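# Place the axle in the vacant green saddle

## Task

Put the axle into the green saddle that is currently empty, with every other object still standing in its original spot. The result must hold on its own, without a robot propping anything up. Finally open the gripper and move the arm away.

## Robot and tools

ROBOTS. There are four identical arms, arm1, arm2, arm3 and arm4. Each is an i2rt Big YAM with six revolute joints, a two-finger gripper and a camera on the wrist. With joints 1 and 6 at zero and the hand level and pointing forward, the wrist camera rides on top of the hand and looks toward the fingertips. The hand reaches about 1.0 m from the joint 1 axis. Besides the wrist cameras (arm1_cam_wrist to arm4_cam_wrist) there is a fixed room camera, cam_high.

FRAMES. Everything shares one scene frame with its origin on the floor and +z up. The hand point lies midway between the fingertips. The hand's z axis runs along the fingers, and the fingers open and close along its y axis. The foot poses of the arms are never printed. Every motion is commanded in joint space, not as Cartesian poses.

JOINTS. Each value is an absolute target in radians, with the done tolerance in brackets:
- joint1_rad, -2.879 to 2.879 (±0.045): turns the whole arm about its foot. Positive is counter-clockwise seen from above. At 0 the arm extends the way its foot faces.
- joint2_rad, 0 to 3.141 (±0.14): the shoulder. At 0 the upper arm lies roughly level, pointing back. Increasing it raises the arm and then brings it forward.
- joint3_rad, 0 to 3.019 (±0.09): the elbow. At 0 it is fully folded, and larger values open it.
- joint4_rad, -1.692 to 1.57 (±0.055): hand pitch. Positive tips the fingers up.
- joint5_rad, -1.57 to 1.57 (±0.03): sideways hand swing. Positive goes to the arm's right.
- joint6_rad, -2.094 to 2.094 (±0.035): hand roll. Positive is clockwise when viewed from behind the hand.
- gripper_m, 0 to 0.093 (±0.003): the gap between the fingertips in metres. Each finger pad can squeeze with roughly 50 to 62 N, and some grippers manage less.
Joints move at different speeds, so the hand can take a wide, curved path between two postures. A single action never runs longer than 15 s.

TOOLS.
- execute_actions(actions, cameras). actions is a list holding one action or none. The action is an object keyed by arm name. Under each arm, "joints" maps joint names to absolute targets. Arms and joints listed in the same action all start together, but they may finish at different times. An empty list changes nothing and only reports state and images. cameras picks which images come back: omitted, null or ["all"] gives every camera, and [] gives none. The "pictures" line lists the images in order. Any unknown key, unknown camera or out-of-range number rejects the whole call, and nothing moves.
- wait(seconds): 0 to 10. Sends no new command and returns the same report as an empty action.
- zoom_image(camera, region): a sharper crop of that camera's most recent full image. region is [x0, y0, x1, y1] in pixels, measured from the top-left corner, no larger than 504 by 504.
- read_manual(section): returns only the URDF licence text ("licences"). It does not move anything.
- finished_scene(scene): give it the integer number of the current scene. It closes the scene for good and reports whether the goal was met. Call it only once the goal holds without help.

READING RESULTS. joint_positions gives the actual joint values, and gripper_m is the sum of the two finger joints. joint_status tells how each commanded motion ended:
- "off_target": the joint stopped short of its target and may still be pushing.
- "contact_stop" or "time_out": the joint now holds where it stopped. A timed-out joint may instead keep a target no farther than 0.375, 0.375, 0.113, 0.225, 0.075 or 0.3 rad (joints 1 to 6) from its position, and it will continue there by itself if the way opens.
- "not_followed", or the line "joint command not followed" with a "cause:" line: a safety check refused that arm's joint targets, usually because of a self-collision or an arm-to-arm collision. The gripper command still runs. The refused targets can be retried on later actions until they pass.
on_its_own lists joints you did not command this call. Its "held at" value is the target the joint holds, not its actual position. Joint torques are the drives' raw outputs, with a per-arm offset, a scale factor and noise. They are nonzero even in free air, and friction can hide or imitate a load. MOTOR HOT appears at 85 °C. At 100 °C an OVER-TEMPERATURE FAULT drops the whole arm, its gripper included, until it cools. After such a fault, the affected keys read "limit_stop_at_motor_heat", and you should send those targets again. If any result reports a stop, the rest of the calls in that same reply are skipped.

CAUTIONS.
- Any arm or joint you leave out of an action may still be pushing toward an earlier target. To relieve a push, command that joint to its reported position.
- A very small change from the current position may produce no movement.
- The arms do not halt on contact and can push hard, which heats the motors, and a held load also adds heat.
- A hard press between two robots fails the run, and a hard hit may too. Nothing in the report flags arm-to-arm contact. The collision check ignores fingers, gripper housings and wrist cameras and can react too late, so keep arms well apart.
- Arms do not coordinate: if one stalls, the others carry on.
- Do not push any object off the work area or onto the floor, as that fails the task.
- Avoid dropping the axle, slipping, slamming or shoving things.
- Loose objects may occasionally get a small push from outside.
- The robot keeps its last command while you are thinking, so long replies let time pass.

Each tool is called after "Emit:" by a JSON object that holds its "fn" and its "kwargs".

## Session

Emit:
{"fn": "execute_actions", "kwargs": {"actions": []}}

Scene clock: 0.00 s.
Joint torques (N m, as the arm reports them, + toward a larger angle): no reading
Motor temperatures (°C, as the motors report them): arm1=[31 30 31 29 28 32] | arm2=[30 31 31 32 31 28] | arm3=[30 29 29 31 31 31] | arm4=[31 31 31 31 28 28]
arm1.joint_positions: joint1_rad=+0.839 joint2_rad=+0.582 joint3_rad=+1.334 joint4_rad=-1.527 joint5_rad=+0.011 joint6_rad=+0.060 gripper_m=+0.095
arm1.joint_status: not commanded
arm1.hand: x=-0.4974 y=+0.2178 z=+1.2483 quat_wxyz=(-0.366, -0.360, -0.847, +0.136) (m; scene frame)
arm2.joint_positions: joint1_rad=+0.685 joint2_rad=+0.546 joint3_rad=+1.423 joint4_rad=-1.244 joint5_rad=-0.134 joint6_rad=+0.117 gripper_m=+0.094
arm2.joint_status: not commanded
arm2.hand: x=-0.7876 y=-0.2041 z=+1.3592 quat_wxyz=(-0.171, +0.736, -0.369, -0.541) (m; scene frame)
arm3.joint_positions: joint1_rad=+0.835 joint2_rad=+0.448 joint3_rad=+1.331 joint4_rad=-1.504 joint5_rad=+0.136 joint6_rad=+0.231 gripper_m=+0.095
arm3.joint_status: not commanded
arm3.hand: x=+0.7298 y=+0.2240 z=+1.2765 quat_wxyz=(-0.423, -0.456, -0.763, +0.177) (m; scene frame)
arm4.joint_positions: joint1_rad=+0.818 joint2_rad=+0.480 joint3_rad=+1.415 joint4_rad=-1.178 joint5_rad=-0.205 joint6_rad=-0.220 gripper_m=+0.095
arm4.joint_status: not commanded
arm4.hand: x=+0.4864 y=-0.2502 z=+1.3791 quat_wxyz=(-0.216, +0.772, -0.148, -0.579) (m; scene frame)
pictures: arm1_cam_wrist, arm2_cam_wrist, arm3_cam_wrist, arm4_cam_wrist, cam_high
Images, in order (width x height): arm1_cam_wrist 504x504, arm2_cam_wrist 504x504, arm3_cam_wrist 504x504, arm4_cam_wrist 504x504, cam_high 896x504.

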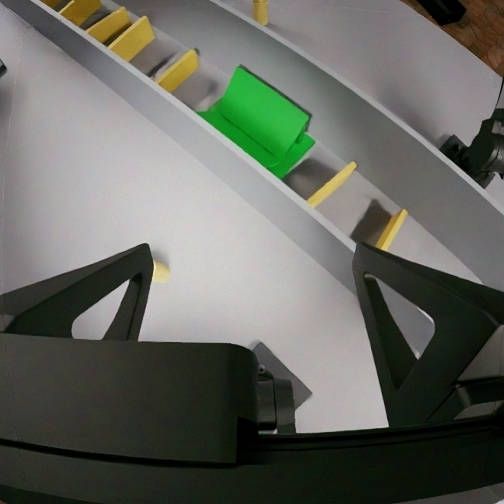

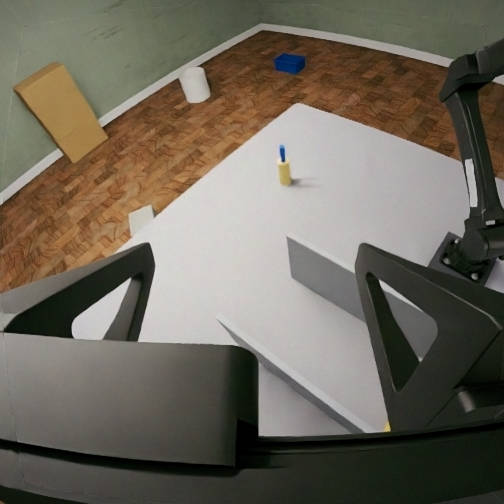

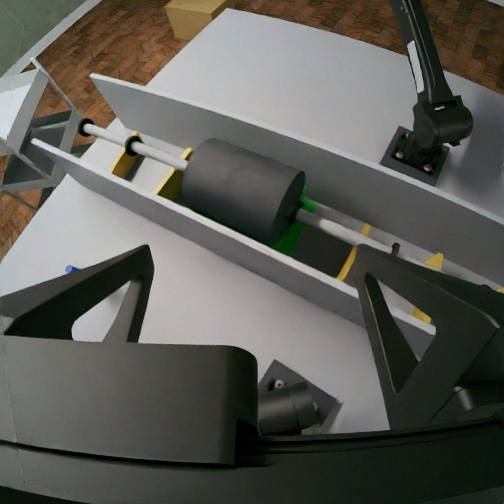

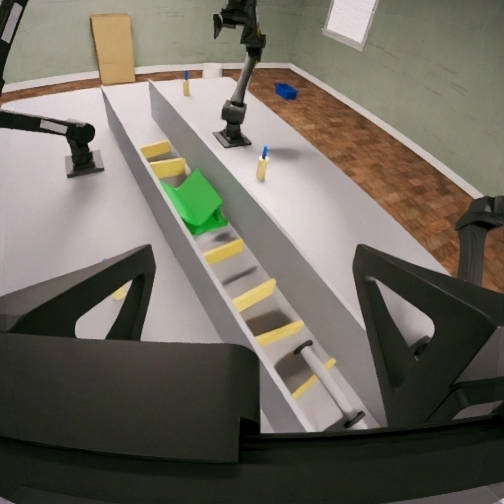

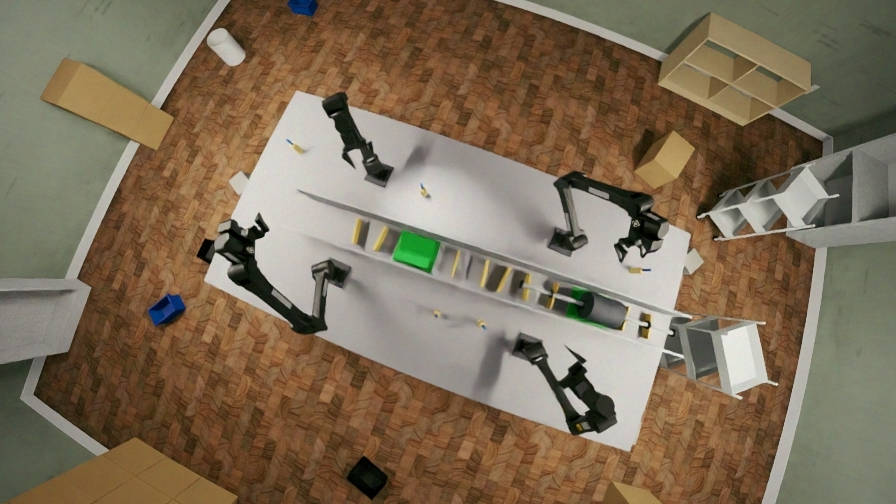

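Emit:
{"fn": "zoom_image", "kwargs": {"camera": "cam_high", "region": [280, 150, 720, 400]}}

Emit:
{"fn": "zoom_image", "kwargs": {"camera": "arm3_cam_wrist", "region": [20, 60, 504, 340]}}

Region (280, 150, 720, 400) of cam_high's 896x504 image, scaled by 1.145, with more detail than that image has; it fills the top 286 rows of this view, and the rest is white.

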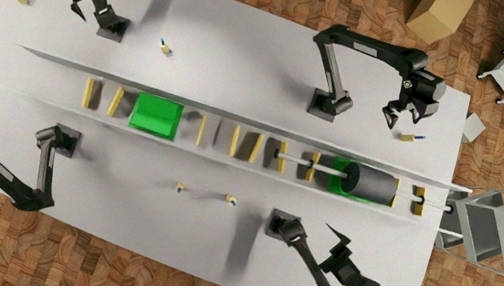

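Region (20, 60, 504, 340) of arm3_cam_wrist's 504x504 image, scaled by 1.041, with more detail than that image has; it fills the top 292 rows of this view, and the rest is white.

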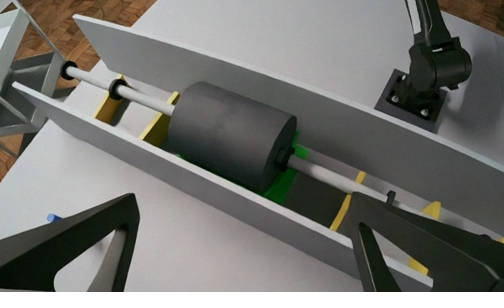

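Emit:
{"fn": "execute_actions", "kwargs": {"actions": [{"arm3":{"joints":{"joint1_rad":-0.1,"joint2_rad":1.1,"joint3_rad":1.45,"joint4_rad":-1.65,"joint5_rad":0,"joint6_rad":0}},"arm4":{"joints":{"joint1_rad":-0.9,"joint5_rad":0,"joint6_rad":0}},"arm1":{"joints":{"joint2_rad":1.2,"joint3_rad":1.6,"joint4_rad":-1.65,"joint5_rad":0,"joint6_rad":0}}}], "cameras": []}}

Emit:
{"fn": "execute_actions", "kwargs": {"actions": [{"arm4":{"joints":{"joint2_rad":1.3,"joint3_rad":1.7,"joint4_rad":-1.69}}}]}}

Scene clock: 45.13 s.
Joint torques (N m, as the arm reports them, + toward a larger angle): arm1=[ 0.27 -4.79 10.03  1.19 -0.2   0.04] | arm2=[ 0.27  4.05  9.64  1.76 -0.03  0.01] | arm3=[-1.35 -8.03 10.71 -0.18  0.03 -0.17] | arm4=[0.   4.4  7.68 1.92 0.   0.18]
Motor temperatures (°C, as the motors report them): arm1=[31 30 36 29 28 32] | arm2=[30 32 34 32 31 28] | arm3=[30 29 32 31 31 31] | arm4=[31 31 35 31 28 28]
arm1.joint_positions: joint1_rad=+0.839 joint2_rad=+1.207 joint3_rad=+1.581 joint4_rad=-1.643 joint5_rad=+0.004 joint6_rad=+0.010 gripper_m=+0.095
arm1.joint_status: all done
arm1.hand: x=-0.3620 y=+0.0959 z=+1.1781 quat_wxyz=(-0.142, -0.362, -0.920, +0.057) (m; scene frame)
arm2.joint_positions: joint1_rad=+0.685 joint2_rad=+0.546 joint3_rad=+1.423 joint4_rad=-1.244 joint5_rad=-0.134 joint6_rad=+0.117 gripper_m=+0.094
arm2.joint_status: not commanded
arm2.hand: x=-0.7876 y=-0.2041 z=+1.3592 quat_wxyz=(-0.171, +0.736, -0.369, -0.541) (m; scene frame)
arm3.joint_positions: joint1_rad=-0.092 joint2_rad=+1.116 joint3_rad=+1.429 joint4_rad=-1.634 joint5_rad=-0.001 joint6_rad=+0.009 gripper_m=+0.095
arm3.joint_status: all done
arm3.hand: x=+0.5949 y=+0.0095 z=+1.1460 quat_wxyz=(-0.082, -0.748, -0.652, +0.089) (m; scene frame)
arm4.joint_positions: joint1_rad=-0.887 joint2_rad=+0.480 joint3_rad=+1.415 joint4_rad=-1.178 joint5_rad=+0.000 joint6_rad=-0.012 gripper_m=+0.095
arm4.joint_status: all done
arm4.hand: x=+0.7835 y=-0.2343 z=+1.3780 quat_wxyz=(-0.581, +0.267, -0.742, -0.201) (m; scene frame)
pictures: none
No camera images: the call's "cameras" was empty. Leave "cameras" out to get every camera's image.

Scene clock: 46.80 s.
Joint torques (N m, as the arm reports them, + toward a larger angle): arm1=[ 0.28 -4.81 10.04  1.19 -0.2   0.05] | arm2=[0.17 3.97 9.57 1.84 0.   0.01] | arm3=[-1.96 -7.64 10.71 -0.29  0.07 -0.23] | arm4=[ -0.07 -10.11   8.79   0.34  -0.01   0.18]
Motor temperatures (°C, as the motors report them): arm1=[31 30 36 29 28 32] | arm2=[30 32 34 32 31 28] | arm3=[30 29 32 31 31 31] | arm4=[31 31 35 31 28 28]
arm1.joint_positions: joint1_rad=+0.839 joint2_rad=+1.207 joint3_rad=+1.581 joint4_rad=-1.643 joint5_rad=+0.004 joint6_rad=+0.010 gripper_m=+0.095
arm1.joint_status: not commanded
arm1.hand: x=-0.3620 y=+0.0959 z=+1.1781 quat_wxyz=(-0.142, -0.362, -0.920, +0.057) (m; scene frame)
arm2.joint_positions: joint1_rad=+0.685 joint2_rad=+0.546 joint3_rad=+1.423 joint4_rad=-1.244 joint5_rad=-0.134 joint6_rad=+0.117 gripper_m=+0.094
arm2.joint_status: not commanded
arm2.hand: x=-0.7876 y=-0.2041 z=+1.3592 quat_wxyz=(-0.171, +0.736, -0.369, -0.541) (m; scene frame)
arm3.joint_positions: joint1_rad=-0.092 joint2_rad=+1.116 joint3_rad=+1.429 joint4_rad=-1.634 joint5_rad=-0.001 joint6_rad=+0.009 gripper_m=+0.095
arm3.joint_status: not commanded
arm3.hand: x=+0.5949 y=+0.0095 z=+1.1460 quat_wxyz=(-0.082, -0.748, -0.652, +0.089) (m; scene frame)
arm4.joint_positions: joint1_rad=-0.887 joint2_rad=+1.291 joint3_rad=+1.692 joint4_rad=-1.677 joint5_rad=+0.000 joint6_rad=-0.012 gripper_m=+0.095
arm4.joint_status: all done
joint sent to its limit — the command would take arm4.joint4_rad past its lower limit, so that joint was sent only as far as its limit.
arm4.hand: x=+0.9569 y=-0.0952 z=+1.1910 quat_wxyz=(-0.138, +0.334, -0.931, -0.047) (m; scene frame)
pictures: arm1_cam_wrist, arm2_cam_wrist, arm3_cam_wrist, arm4_cam_wrist, cam_high
Images, in order (width x height): arm1_cam_wrist 504x504, arm2_cam_wrist 504x504, arm3_cam_wrist 504x504, arm4_cam_wrist 504x504, cam_high 896x504.

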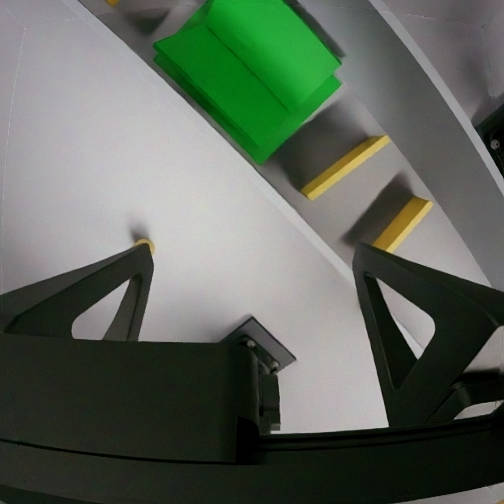

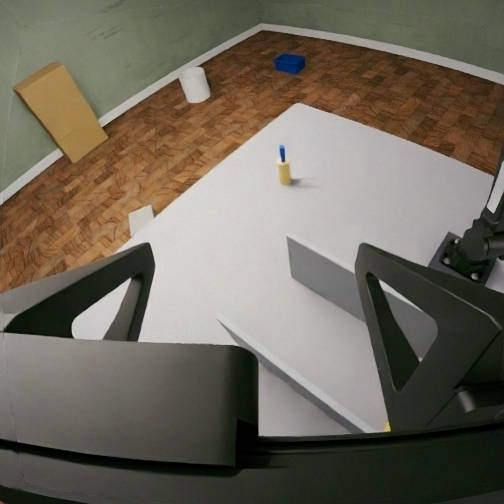

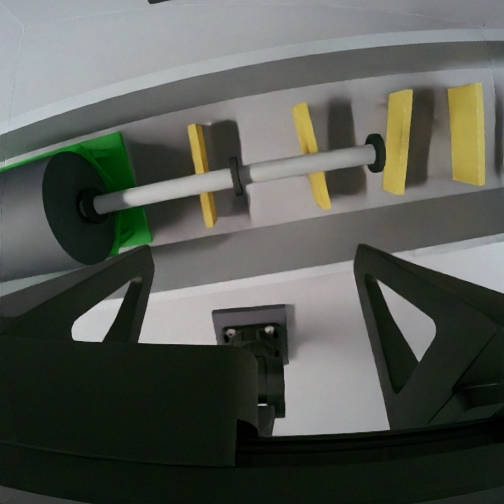

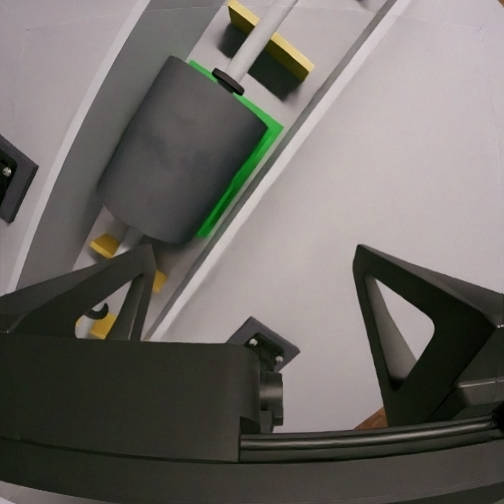

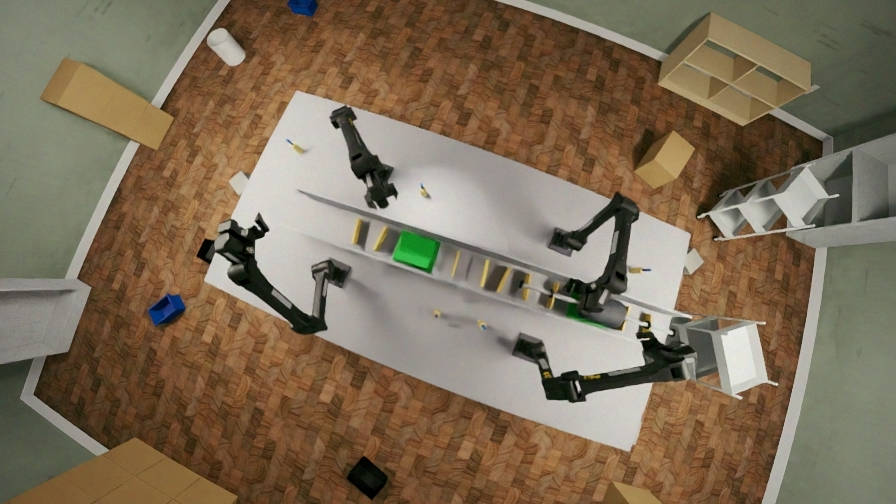

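Emit:
{"fn": "execute_actions", "kwargs": {"actions": [{"arm3":{"joints":{"joint1_rad":0.343,"joint2_rad":1.29,"joint3_rad":1.235,"joint4_rad":-1.495,"joint6_rad":1.9}},"arm4":{"joints":{"joint1_rad":-0.903,"joint2_rad":1.83,"joint3_rad":1.86,"joint4_rad":-1.59,"joint6_rad":0.66}},"arm1":{"joints":{"joint6_rad":-0.72,"joint2_rad":1.5,"joint3_rad":1.62,"joint4_rad":-1.66}},"arm2":{"joints":{"joint1_rad":-1.0,"joint5_rad":0,"joint6_rad":0.55}}}]}}

Scene clock: 95.67 s.
Joint torques (N m, as the arm reports them, + toward a larger angle): arm1=[ 0.28 -9.41 10.49  0.65 -0.27  0.04] | arm2=[-0.55  4.35  9.55  1.84  0.06  0.08] | arm3=[ -1.33 -10.2   10.98   0.75   0.1    0.03] | arm4=[ -0.29 -19.74   9.62   0.45   0.06   0.19]
Motor temperatures (°C, as the motors report them): arm1=[31 30 38 29 28 32] | arm2=[30 32 35 32 31 28] | arm3=[30 30 34 31 31 31] | arm4=[31 32 38 31 28 28]
arm1.joint_positions: joint1_rad=+0.839 joint2_rad=+1.513 joint3_rad=+1.595 joint4_rad=-1.656 joint5_rad=+0.004 joint6_rad=-0.710 gripper_m=+0.095
arm1.joint_status: all done
arm1.hand: x=-0.3111 y=+0.0491 z=+1.0632 quat_wxyz=(+0.001, -0.015, -1.000, +0.003) (m; scene frame)
arm2.joint_positions: joint1_rad=-0.993 joint2_rad=+0.546 joint3_rad=+1.423 joint4_rad=-1.244 joint5_rad=-0.001 joint6_rad=+0.541 gripper_m=+0.094
arm2.joint_status: all done
arm2.hand: x=-0.4669 y=-0.2443 z=+1.3604 quat_wxyz=(-0.486, +0.005, -0.822, -0.297) (m; scene frame)
arm3.joint_positions: joint1_rad=+0.343 joint2_rad=+1.309 joint3_rad=+1.210 joint4_rad=-1.508 joint5_rad=+0.000 joint6_rad=+1.890 gripper_m=+0.095
arm3.joint_status: all done
arm3.hand: x=+0.7478 y=+0.0045 z=+0.9971 quat_wxyz=(+0.021, -1.000, +0.006, +0.004) (m; scene frame)
arm4.joint_positions: joint1_rad=-0.887 joint2_rad=+1.819 joint3_rad=+1.843 joint4_rad=-1.597 joint5_rad=+0.000 joint6_rad=+0.648 gripper_m=+0.095
arm4.joint_status: all done
arm4.hand: x=+1.0785 y=+0.0024 z=+1.0076 quat_wxyz=(+0.001, +0.015, -1.000, +0.002) (m; scene frame)
pictures: arm1_cam_wrist, arm2_cam_wrist, arm3_cam_wrist, arm4_cam_wrist, cam_high
Images, in order (width x height): arm1_cam_wrist 504x504, arm2_cam_wrist 504x504, arm3_cam_wrist 504x504, arm4_cam_wrist 504x504, cam_high 896x504.

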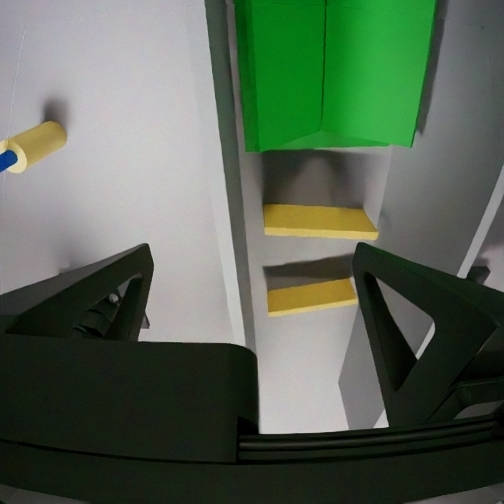

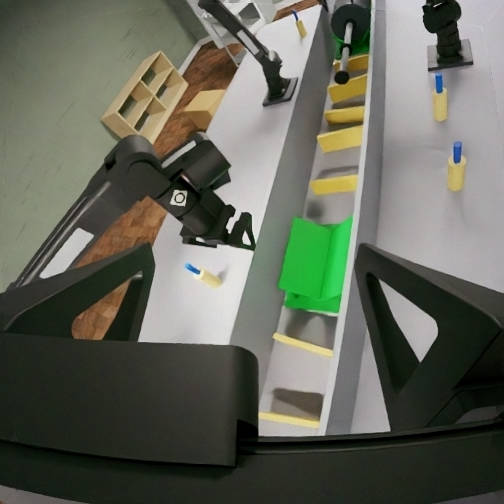

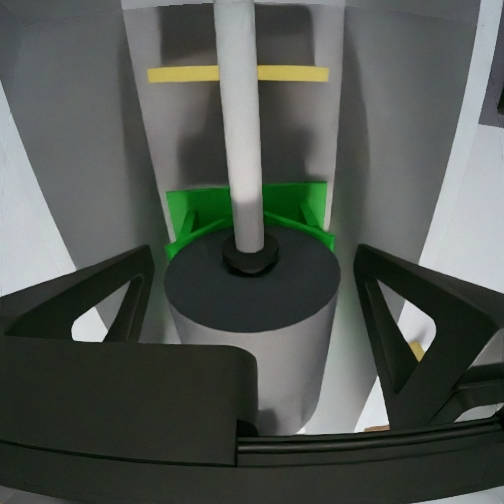

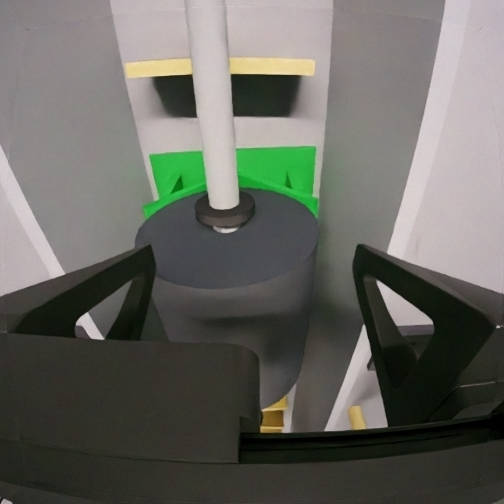

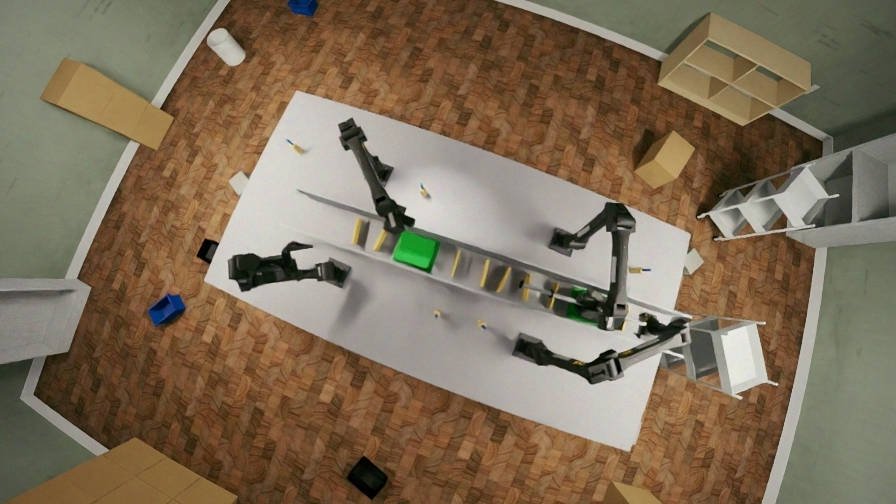

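Emit:
{"fn": "execute_actions", "kwargs": {"actions": [{"arm3":{"joints":{"joint1_rad":0.31,"joint2_rad":1.325,"joint3_rad":1.08,"joint4_rad":-1.29,"joint6_rad":1.88}},"arm4":{"joints":{"joint2_rad":1.94,"joint3_rad":1.825,"joint4_rad":-1.44,"joint6_rad":0.69}}}], "cameras": ["arm3_cam_wrist","arm4_cam_wrist","arm2_cam_wrist"]}}

Scene clock: 108.87 s.
Joint torques (N m, as the arm reports them, + toward a larger angle): arm1=[ 0.26 -9.35 10.49  0.64 -0.27  0.05] | arm2=[-0.51  4.25  9.58  1.7   0.07  0.08] | arm3=[-2.02 -7.6   9.52  0.97  0.08 -0.16] | arm4=[ -0.31 -22.99   8.07   0.63   0.06   0.18]
Motor temperatures (°C, as the motors report them): arm1=[31 31 39 29 28 32] | arm2=[30 32 35 32 31 28] | arm3=[30 30 34 31 31 31] | arm4=[31 33 38 31 28 28]
arm1.joint_positions: joint1_rad=+0.839 joint2_rad=+1.513 joint3_rad=+1.595 joint4_rad=-1.656 joint5_rad=+0.004 joint6_rad=-0.710 gripper_m=+0.095
arm1.joint_status: not commanded
arm1.hand: x=-0.3111 y=+0.0491 z=+1.0632 quat_wxyz=(+0.001, -0.015, -1.000, +0.003) (m; scene frame)
arm2.joint_positions: joint1_rad=-0.993 joint2_rad=+0.546 joint3_rad=+1.423 joint4_rad=-1.244 joint5_rad=-0.001 joint6_rad=+0.541 gripper_m=+0.094
arm2.joint_status: not commanded
arm2.hand: x=-0.4669 y=-0.2443 z=+1.3604 quat_wxyz=(-0.486, +0.005, -0.822, -0.297) (m; scene frame)
arm3.joint_positions: joint1_rad=+0.325 joint2_rad=+1.321 joint3_rad=+1.069 joint4_rad=-1.307 joint5_rad=+0.000 joint6_rad=+1.889 gripper_m=+0.095
arm3.joint_status: all done
arm3.hand: x=+0.7434 y=-0.0030 z=+0.9396 quat_wxyz=(-0.002, -1.000, +0.015, -0.004) (m; scene frame)
arm4.joint_positions: joint1_rad=-0.887 joint2_rad=+1.941 joint3_rad=+1.828 joint4_rad=-1.452 joint5_rad=+0.000 joint6_rad=+0.678 gripper_m=+0.095
arm4.joint_status: all done
arm4.hand: x=+1.1104 y=+0.0279 z=+0.9338 quat_wxyz=(-0.002, +0.000, -1.000, -0.001) (m; scene frame)
pictures: arm2_cam_wrist, arm3_cam_wrist, arm4_cam_wrist
Images, in order (width x height): arm2_cam_wrist 504x504, arm3_cam_wrist 504x504, arm4_cam_wrist 504x504.

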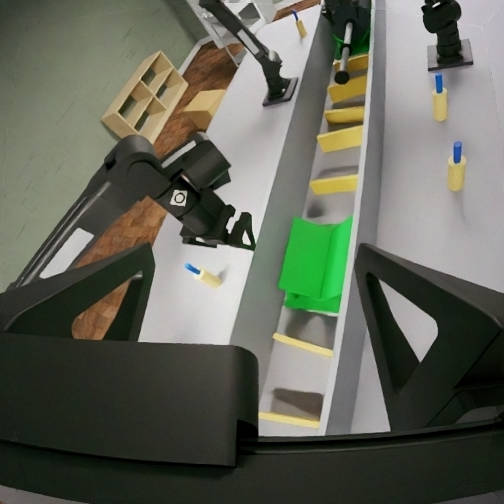

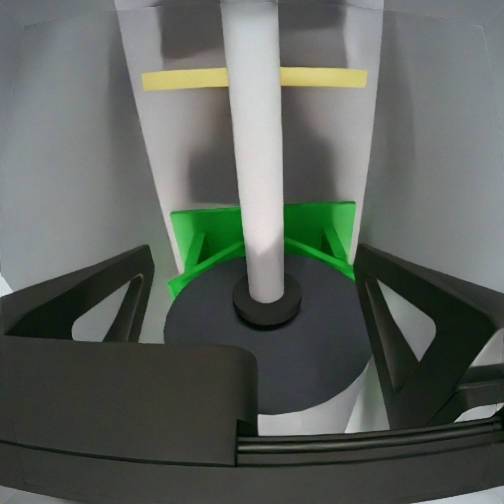

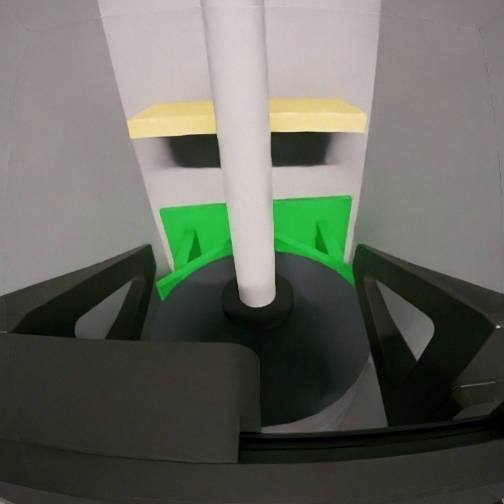

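Emit:
{"fn": "execute_actions", "kwargs": {"actions": [{"arm3":{"joints":{"joint2_rad":1.385,"joint3_rad":0.955,"joint4_rad":-1.13}},"arm4":{"joints":{"joint2_rad":1.97,"joint3_rad":1.712,"joint4_rad":-1.305}}}], "cameras": ["arm3_cam_wrist","arm4_cam_wrist"]}}

Scene clock: 119.30 s.
Joint torques (N m, as the arm reports them, + toward a larger angle): arm1=[ 0.28 -9.34 10.49  0.64 -0.27  0.05] | arm2=[-0.64  4.25  9.47  1.91  0.08  0.09] | arm3=[-1.78 -9.67  8.83  0.76  0.1  -0.15] | arm4=[ -0.28 -21.77   7.55   0.68   0.06   0.18]
Motor temperatures (°C, as the motors report them): arm1=[31 31 39 29 28 32] | arm2=[30 32 35 32 31 28] | arm3=[30 30 34 31 31 31] | arm4=[31 34 38 31 28 28]
arm1.joint_positions: joint1_rad=+0.839 joint2_rad=+1.513 joint3_rad=+1.595 joint4_rad=-1.656 joint5_rad=+0.004 joint6_rad=-0.710 gripper_m=+0.095
arm1.joint_status: not commanded
arm1.hand: x=-0.3111 y=+0.0491 z=+1.0632 quat_wxyz=(+0.001, -0.015, -1.000, +0.003) (m; scene frame)
arm2.joint_positions: joint1_rad=-0.993 joint2_rad=+0.546 joint3_rad=+1.423 joint4_rad=-1.244 joint5_rad=-0.001 joint6_rad=+0.541 gripper_m=+0.094
arm2.joint_status: not commanded
arm2.hand: x=-0.4669 y=-0.2443 z=+1.3604 quat_wxyz=(-0.486, +0.005, -0.822, -0.297) (m; scene frame)
arm3.joint_positions: joint1_rad=+0.325 joint2_rad=+1.389 joint3_rad=+0.940 joint4_rad=-1.146 joint5_rad=+0.000 joint6_rad=+1.888 gripper_m=+0.095
arm3.joint_status: all done
arm3.hand: x=+0.7412 y=+0.0058 z=+0.8702 quat_wxyz=(+0.015, -1.000, +0.014, +0.002) (m; scene frame)
arm4.joint_positions: joint1_rad=-0.887 joint2_rad=+1.957 joint3_rad=+1.719 joint4_rad=-1.318 joint5_rad=+0.000 joint6_rad=+0.679 gripper_m=+0.095
arm4.joint_status: all done
arm4.hand: x=+1.1098 y=+0.0273 z=+0.8837 quat_wxyz=(-0.006, -0.001, -1.000, -0.004) (m; scene frame)
pictures: arm3_cam_wrist, arm4_cam_wrist
Images, in order (width x height): arm3_cam_wrist 504x504, arm4_cam_wrist 504x504.

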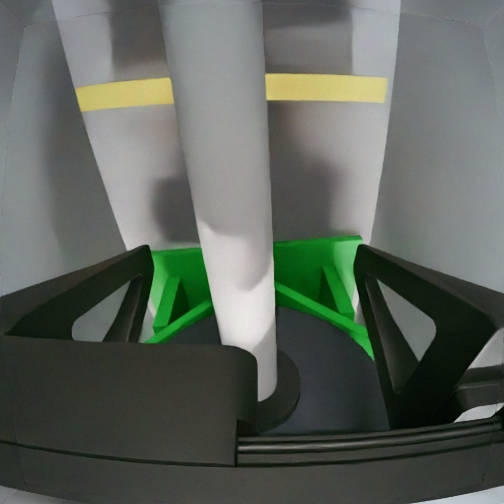

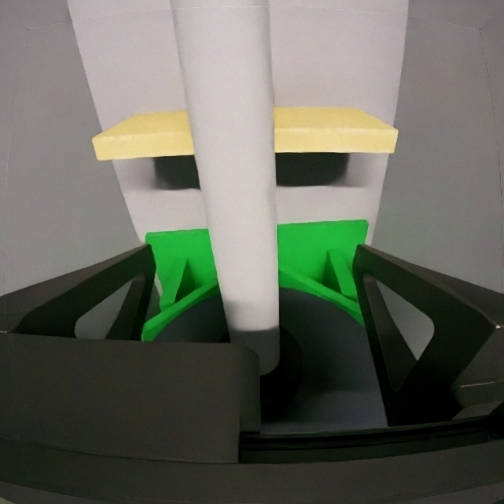

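Emit:
{"fn": "execute_actions", "kwargs": {"actions": [{"arm3":{"joints":{"joint4_rad":-1.1,"gripper_m":0.0}},"arm4":{"joints":{"joint2_rad":1.99,"joint4_rad":-1.27,"gripper_m":0.0}}}], "cameras": ["arm3_cam_wrist","arm4_cam_wrist"]}}

Scene clock: 125.23 s.
Joint torques (N m, as the arm reports them, + toward a larger angle): arm1=[ 0.29 -9.36 10.49  0.64 -0.27  0.04] | arm2=[-0.34  4.22  9.59  1.83  0.05  0.09] | arm3=[-2.02 -8.72  9.22  0.93  0.3   0.2 ] | arm4=[ -0.2  -20.14   7.66   0.86  -0.15   0.41]
Motor temperatures (°C, as the motors report them): arm1=[31 31 39 29 28 32] | arm2=[30 32 35 32 31 28] | arm3=[30 30 34 31 31 31] | arm4=[31 34 38 31 28 28]
arm1.joint_positions: joint1_rad=+0.839 joint2_rad=+1.513 joint3_rad=+1.595 joint4_rad=-1.656 joint5_rad=+0.004 joint6_rad=-0.710 gripper_m=+0.095
arm1.joint_status: not commanded
arm1.hand: x=-0.3111 y=+0.0491 z=+1.0632 quat_wxyz=(+0.001, -0.015, -1.000, +0.003) (m; scene frame)
arm2.joint_positions: joint1_rad=-0.993 joint2_rad=+0.546 joint3_rad=+1.423 joint4_rad=-1.244 joint5_rad=-0.001 joint6_rad=+0.541 gripper_m=+0.094
arm2.joint_status: not commanded
arm2.hand: x=-0.4669 y=-0.2443 z=+1.3604 quat_wxyz=(-0.486, +0.005, -0.822, -0.297) (m; scene frame)
arm3.joint_positions: joint1_rad=+0.325 joint2_rad=+1.387 joint3_rad=+0.938 joint4_rad=-1.121 joint5_rad=-0.006 joint6_rad=+1.853 gripper_m=+0.024
arm3.joint_status: gripper_m off_target (ended at +0.024, target +0.000); the others done
arm3.hand: x=+0.7438 y=+0.0009 z=+0.8698 quat_wxyz=(+0.004, -1.000, -0.003, -0.005) (m; scene frame)
arm4.joint_positions: joint1_rad=-0.889 joint2_rad=+1.959 joint3_rad=+1.718 joint4_rad=-1.287 joint5_rad=+0.005 joint6_rad=+0.659 gripper_m=+0.024
arm4.joint_status: gripper_m off_target (ended at +0.024, target +0.000); the others done
arm4.hand: x=+1.1166 y=+0.0304 z=+0.8821 quat_wxyz=(-0.018, +0.008, -1.000, -0.010) (m; scene frame)
pictures: arm3_cam_wrist, arm4_cam_wrist
Images, in order (width x height): arm3_cam_wrist 504x504, arm4_cam_wrist 504x504.

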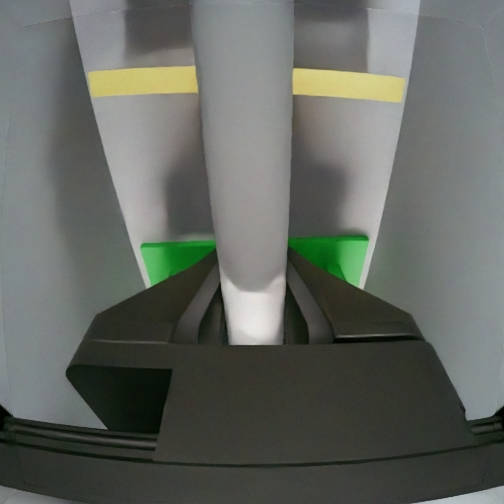

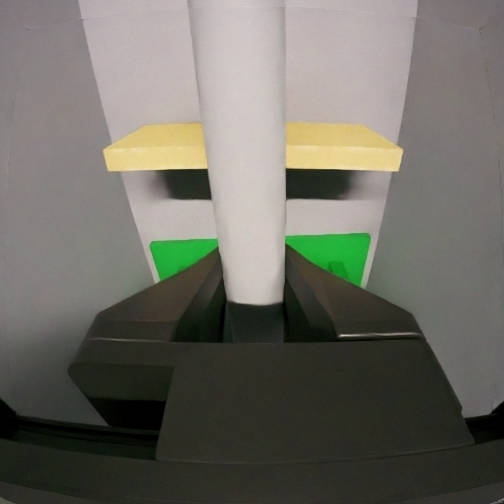

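Emit:
{"fn": "execute_actions", "kwargs": {"actions": [{"arm3":{"joints":{"joint2_rad":1.31,"joint3_rad":1.1,"joint4_rad":-1.3}},"arm4":{"joints":{"joint2_rad":1.9,"joint3_rad":1.85,"joint4_rad":-1.46}},"arm1":{"joints":{"joint1_rad":0.3,"joint2_rad":0.6,"joint3_rad":1.0,"joint4_rad":-1.2}}}], "cameras": ["arm2_cam_wrist","arm3_cam_wrist","arm4_cam_wrist"]}}

Scene clock: 132.43 s.
Joint torques (N m, as the arm reports them, + toward a larger angle): arm1=[-0.23  2.52  8.93  3.06 -0.13  0.09] | arm2=[-0.58  4.19  9.56  1.8   0.07  0.1 ] | arm3=[ -1.8  -11.72  14.71  -0.91  -0.28   0.05] | arm4=[  0.68 -25.7   13.17  -1.03  -0.02   0.28]
Motor temperatures (°C, as the motors report them): arm1=[31 31 39 29 28 32] | arm2=[30 32 35 32 31 28] | arm3=[30 30 34 31 32 31] | arm4=[31 34 38 31 28 28]
arm1.joint_positions: joint1_rad=+0.306 joint2_rad=+0.597 joint3_rad=+0.998 joint4_rad=-1.215 joint5_rad=+0.001 joint6_rad=-0.711 gripper_m=+0.095
arm1.joint_status: all done
arm1.hand: x=-0.5633 y=+0.0961 z=+1.1345 quat_wxyz=(-0.204, -0.258, -0.892, +0.312) (m; scene frame)
arm2.joint_positions: joint1_rad=-0.993 joint2_rad=+0.546 joint3_rad=+1.423 joint4_rad=-1.244 joint5_rad=-0.001 joint6_rad=+0.541 gripper_m=+0.094
arm2.joint_status: not commanded
arm2.hand: x=-0.4669 y=-0.2443 z=+1.3604 quat_wxyz=(-0.486, +0.005, -0.822, -0.297) (m; scene frame)
arm3.joint_positions: joint1_rad=+0.316 joint2_rad=+1.346 joint3_rad=+1.025 joint4_rad=-1.279 joint5_rad=+0.012 joint6_rad=+1.872 gripper_m=+0.024
arm3.joint_status: all done
arm3.hand: x=+0.7362 y=+0.0033 z=+0.9149 quat_wxyz=(+0.016, -1.000, +0.010, +0.008) (m; scene frame)
arm4.joint_positions: joint1_rad=-0.899 joint2_rad=+1.933 joint3_rad=+1.780 joint4_rad=-1.425 joint5_rad=+0.002 joint6_rad=+0.670 gripper_m=+0.024
arm4.joint_status: all done
arm4.hand: x=+1.1087 y=+0.0173 z=+0.9201 quat_wxyz=(+0.003, -0.002, -1.000, +0.004) (m; scene frame)
pictures: arm2_cam_wrist, arm3_cam_wrist, arm4_cam_wrist
Images, in order (width x height): arm2_cam_wrist 504x504, arm3_cam_wrist 504x504, arm4_cam_wrist 504x504.

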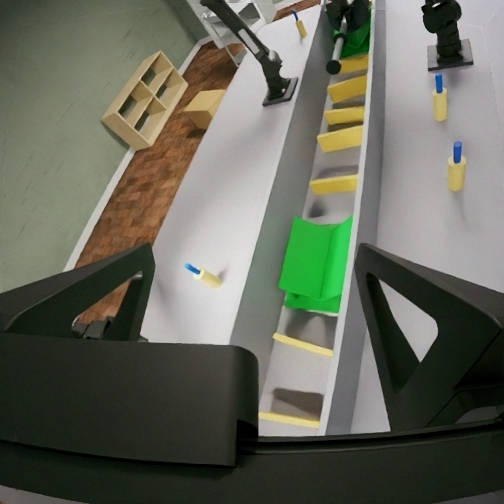

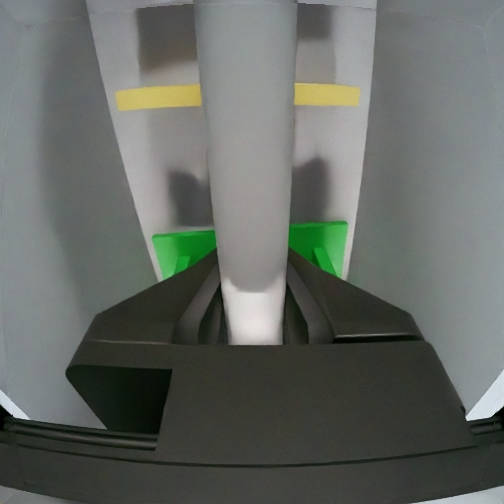

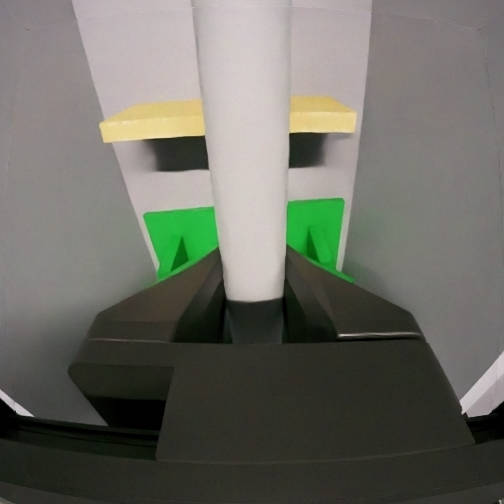

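Emit:
{"fn": "execute_actions", "kwargs": {"actions": [{"arm3":{"joints":{"joint1_rad":-0.075,"joint2_rad":1.236,"joint3_rad":1.135,"joint4_rad":-1.385,"joint6_rad":1.48}},"arm4":{"joints":{"joint1_rad":-0.718,"joint2_rad":1.62,"joint3_rad":1.573,"joint4_rad":-1.44,"joint6_rad":0.845}}}], "cameras": ["arm2_cam_wrist","arm3_cam_wrist","arm4_cam_wrist"]}}

Scene clock: 146.10 s.
Joint torques (N m, as the arm reports them, + toward a larger angle): arm1=[-0.17  2.49  9.03  3.04 -0.13  0.09] | arm2=[-0.78  4.27  9.54  1.84  0.07  0.07] | arm3=[ -2.11 -11.46  16.24  -0.11   0.25  -0.01] | arm4=[  0.88 -19.51   9.3    0.48  -0.32   0.34]
Motor temperatures (°C, as the motors report them): arm1=[31 30 39 29 28 32] | arm2=[30 32 36 32 31 28] | arm3=[30 30 37 31 32 31] | arm4=[31 35 42 31 28 28]
arm1.joint_positions: joint1_rad=+0.306 joint2_rad=+0.597 joint3_rad=+0.998 joint4_rad=-1.215 joint5_rad=+0.001 joint6_rad=-0.711 gripper_m=+0.095
arm1.joint_status: not commanded
arm1.hand: x=-0.5633 y=+0.0961 z=+1.1345 quat_wxyz=(-0.204, -0.258, -0.892, +0.312) (m; scene frame)
arm2.joint_positions: joint1_rad=-0.993 joint2_rad=+0.546 joint3_rad=+1.423 joint4_rad=-1.244 joint5_rad=-0.001 joint6_rad=+0.541 gripper_m=+0.094
arm2.joint_status: not commanded
arm2.hand: x=-0.4669 y=-0.2443 z=+1.3604 quat_wxyz=(-0.486, +0.005, -0.822, -0.297) (m; scene frame)
arm3.joint_positions: joint1_rad=-0.065 joint2_rad=+1.268 joint3_rad=+1.044 joint4_rad=-1.383 joint5_rad=-0.004 joint6_rad=+1.477 gripper_m=+0.024
arm3.joint_status: joint3_rad time_out (moved +0.019 of +0.110); the others done
arm3.on_its_own: joint3_rad reads +1.044 and still pushes toward +1.135 since a time_out
arm3.hand: x=+0.6054 y=+0.0132 z=+0.9477 quat_wxyz=(+0.021, -1.000, +0.004, -0.005) (m; scene frame)
arm4.joint_positions: joint1_rad=-0.716 joint2_rad=+1.638 joint3_rad=+1.560 joint4_rad=-1.446 joint5_rad=+0.010 joint6_rad=+0.820 gripper_m=+0.024
arm4.joint_status: all done
arm4.hand: x=+0.9774 y=+0.0296 z=+0.9920 quat_wxyz=(-0.019, +0.014, -1.000, -0.013) (m; scene frame)
pictures: arm2_cam_wrist, arm3_cam_wrist, arm4_cam_wrist
Images, in order (width x height): arm2_cam_wrist 504x504, arm3_cam_wrist 504x504, arm4_cam_wrist 504x504.

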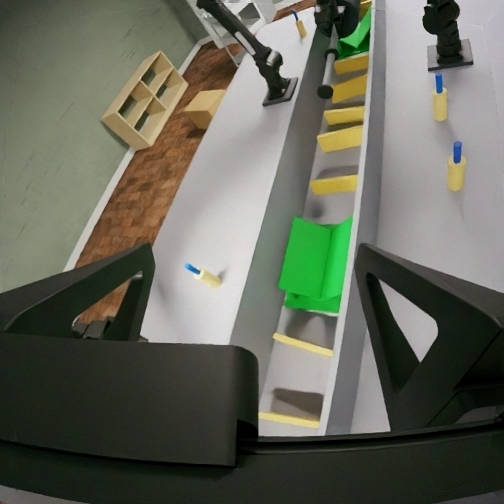

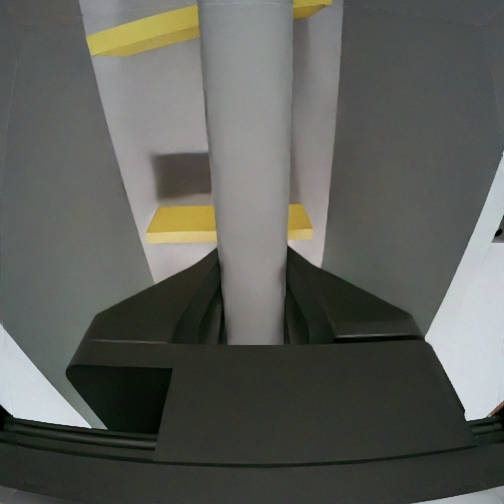

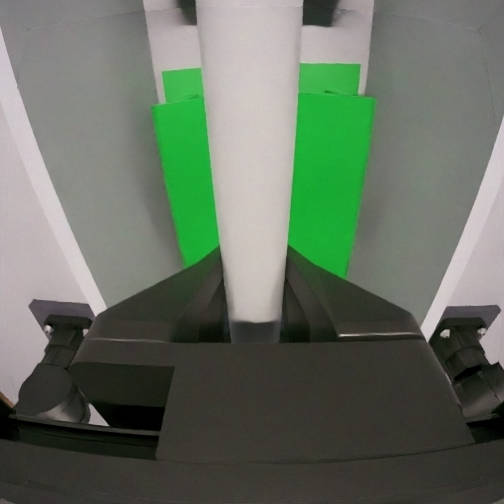

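Emit:
{"fn": "execute_actions", "kwargs": {"actions": [{"arm3":{"joints":{"joint1_rad":-0.445,"joint2_rad":1.36,"joint3_rad":1.265,"joint4_rad":-1.378,"joint6_rad":1.12}},"arm4":{"joints":{"joint1_rad":-0.47,"joint2_rad":1.415,"joint3_rad":1.29,"joint4_rad":-1.4,"joint6_rad":1.1}}}], "cameras": ["arm3_cam_wrist","arm4_cam_wrist"]}}

Scene clock: 154.67 s.
Joint torques (N m, as the arm reports them, + toward a larger angle): arm1=[-0.18  2.48  9.03  3.04 -0.13  0.09] | arm2=[-0.63  4.06  9.57  1.83  0.06  0.08] | arm3=[ -0.52 -12.89  16.13   0.18  -0.26   0.11] | arm4=[  0.65 -14.33   8.95   0.54  -0.03   0.31]
Motor temperatures (°C, as the motors report them): arm1=[31 30 39 29 28 32] | arm2=[30 32 36 32 31 28] | arm3=[30 30 38 31 32 31] | arm4=[31 35 41 31 28 28]
arm1.joint_positions: joint1_rad=+0.306 joint2_rad=+0.597 joint3_rad=+0.998 joint4_rad=-1.215 joint5_rad=+0.001 joint6_rad=-0.711 gripper_m=+0.095
arm1.joint_status: not commanded
arm1.hand: x=-0.5633 y=+0.0961 z=+1.1345 quat_wxyz=(-0.204, -0.258, -0.892, +0.312) (m; scene frame)
arm2.joint_positions: joint1_rad=-0.993 joint2_rad=+0.546 joint3_rad=+1.423 joint4_rad=-1.244 joint5_rad=-0.001 joint6_rad=+0.541 gripper_m=+0.094
arm2.joint_status: not commanded
arm2.hand: x=-0.4669 y=-0.2443 z=+1.3604 quat_wxyz=(-0.486, +0.005, -0.822, -0.297) (m; scene frame)
arm3.joint_positions: joint1_rad=-0.453 joint2_rad=+1.389 joint3_rad=+1.176 joint4_rad=-1.383 joint5_rad=+0.011 joint6_rad=+1.102 gripper_m=+0.024
arm3.joint_status: all done
arm3.hand: x=+0.4555 y=+0.0077 z=+0.9543 quat_wxyz=(+0.017, -1.000, +0.010, -0.003) (m; scene frame)
arm4.joint_positions: joint1_rad=-0.465 joint2_rad=+1.423 joint3_rad=+1.280 joint4_rad=-1.408 joint5_rad=+0.003 joint6_rad=+1.078 gripper_m=+0.024
arm4.joint_status: all done
arm4.hand: x=+0.8301 y=+0.0206 z=+0.9786 quat_wxyz=(-0.005, +0.011, -1.000, -0.007) (m; scene frame)
pictures: arm3_cam_wrist, arm4_cam_wrist
Images, in order (width x height): arm3_cam_wrist 504x504, arm4_cam_wrist 504x504.

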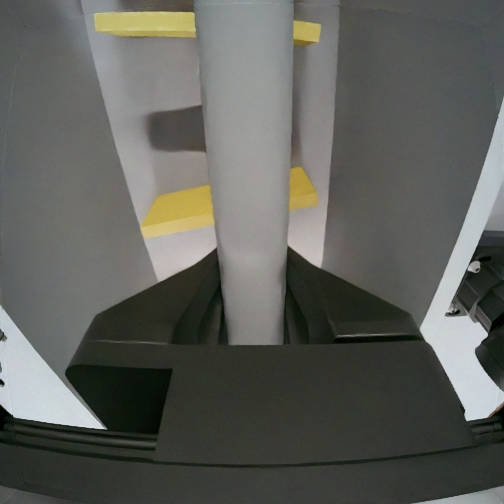

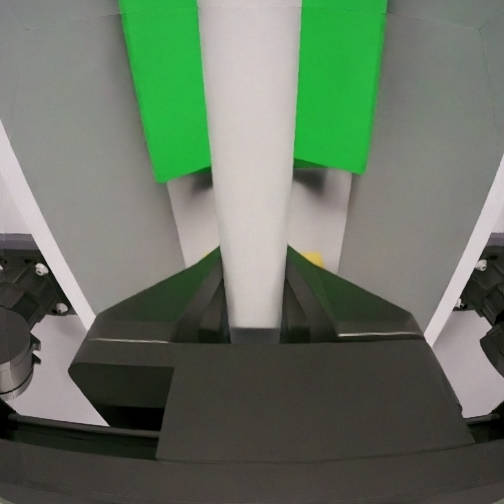

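Emit:
{"fn": "execute_actions", "kwargs": {"actions": [{"arm3":{"joints":{"joint1_rad":-0.685,"joint2_rad":1.62,"joint3_rad":1.575,"joint4_rad":-1.405,"joint6_rad":0.84}},"arm4":{"joints":{"joint1_rad":-0.118,"joint2_rad":1.258,"joint3_rad":1.118,"joint4_rad":-1.405,"joint6_rad":1.435}}}], "cameras": ["arm3_cam_wrist","arm4_cam_wrist"]}}

Scene clock: 163.93 s.
Joint torques (N m, as the arm reports them, + toward a larger angle): arm1=[-0.19  2.48  9.03  3.03 -0.13  0.09] | arm2=[-0.32  4.16  9.59  1.82  0.07  0.08] | arm3=[ -0.72 -17.49  16.84  -0.48   0.07   0.08] | arm4=[  0.7  -11.14   8.91   0.14   0.22   0.45]
Motor temperatures (°C, as the motors report them): arm1=[31 30 39 29 28 32] | arm2=[30 32 36 32 31 28] | arm3=[30 30 39 31 32 31] | arm4=[31 34 40 31 28 28]
arm1.joint_positions: joint1_rad=+0.306 joint2_rad=+0.597 joint3_rad=+0.998 joint4_rad=-1.215 joint5_rad=+0.001 joint6_rad=-0.711 gripper_m=+0.095
arm1.joint_status: not commanded
arm1.hand: x=-0.5633 y=+0.0961 z=+1.1345 quat_wxyz=(-0.204, -0.258, -0.892, +0.312) (m; scene frame)
arm2.joint_positions: joint1_rad=-0.993 joint2_rad=+0.546 joint3_rad=+1.423 joint4_rad=-1.244 joint5_rad=-0.001 joint6_rad=+0.541 gripper_m=+0.094
arm2.joint_status: not commanded
arm2.hand: x=-0.4669 y=-0.2443 z=+1.3604 quat_wxyz=(-0.486, +0.005, -0.822, -0.297) (m; scene frame)
arm3.joint_positions: joint1_rad=-0.693 joint2_rad=+1.661 joint3_rad=+1.481 joint4_rad=-1.393 joint5_rad=+0.000 joint6_rad=+0.825 gripper_m=+0.024
arm3.joint_status: joint3_rad time_out (moved +0.305 of +0.399); the others done
arm3.on_its_own: joint3_rad reads +1.481 and still pushes toward +1.575 since a time_out
arm3.hand: x=+0.3068 y=-0.0232 z=+0.9519 quat_wxyz=(+0.004, -1.000, -0.009, -0.002) (m; scene frame)
arm4.joint_positions: joint1_rad=-0.113 joint2_rad=+1.266 joint3_rad=+1.108 joint4_rad=-1.404 joint5_rad=-0.003 joint6_rad=+1.401 gripper_m=+0.024
arm4.joint_status: all done
arm4.hand: x=+0.6822 y=+0.0003 z=+0.9701 quat_wxyz=(+0.002, +0.025, -1.000, -0.003) (m; scene frame)
pictures: arm3_cam_wrist, arm4_cam_wrist
Images, in order (width x height): arm3_cam_wrist 504x504, arm4_cam_wrist 504x504.

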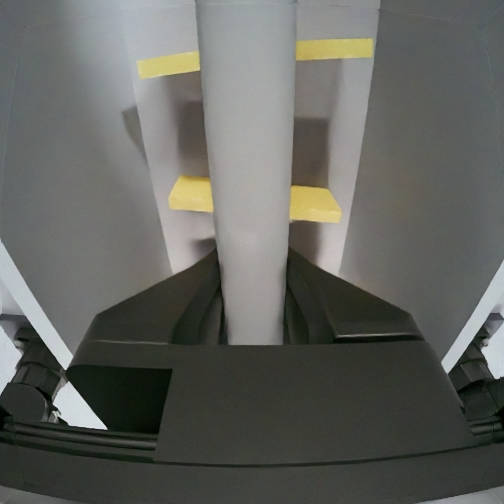

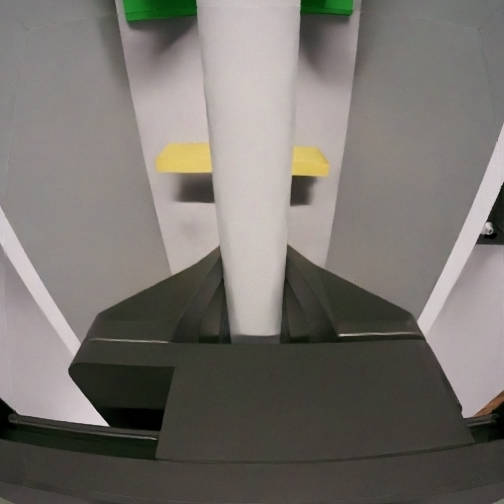

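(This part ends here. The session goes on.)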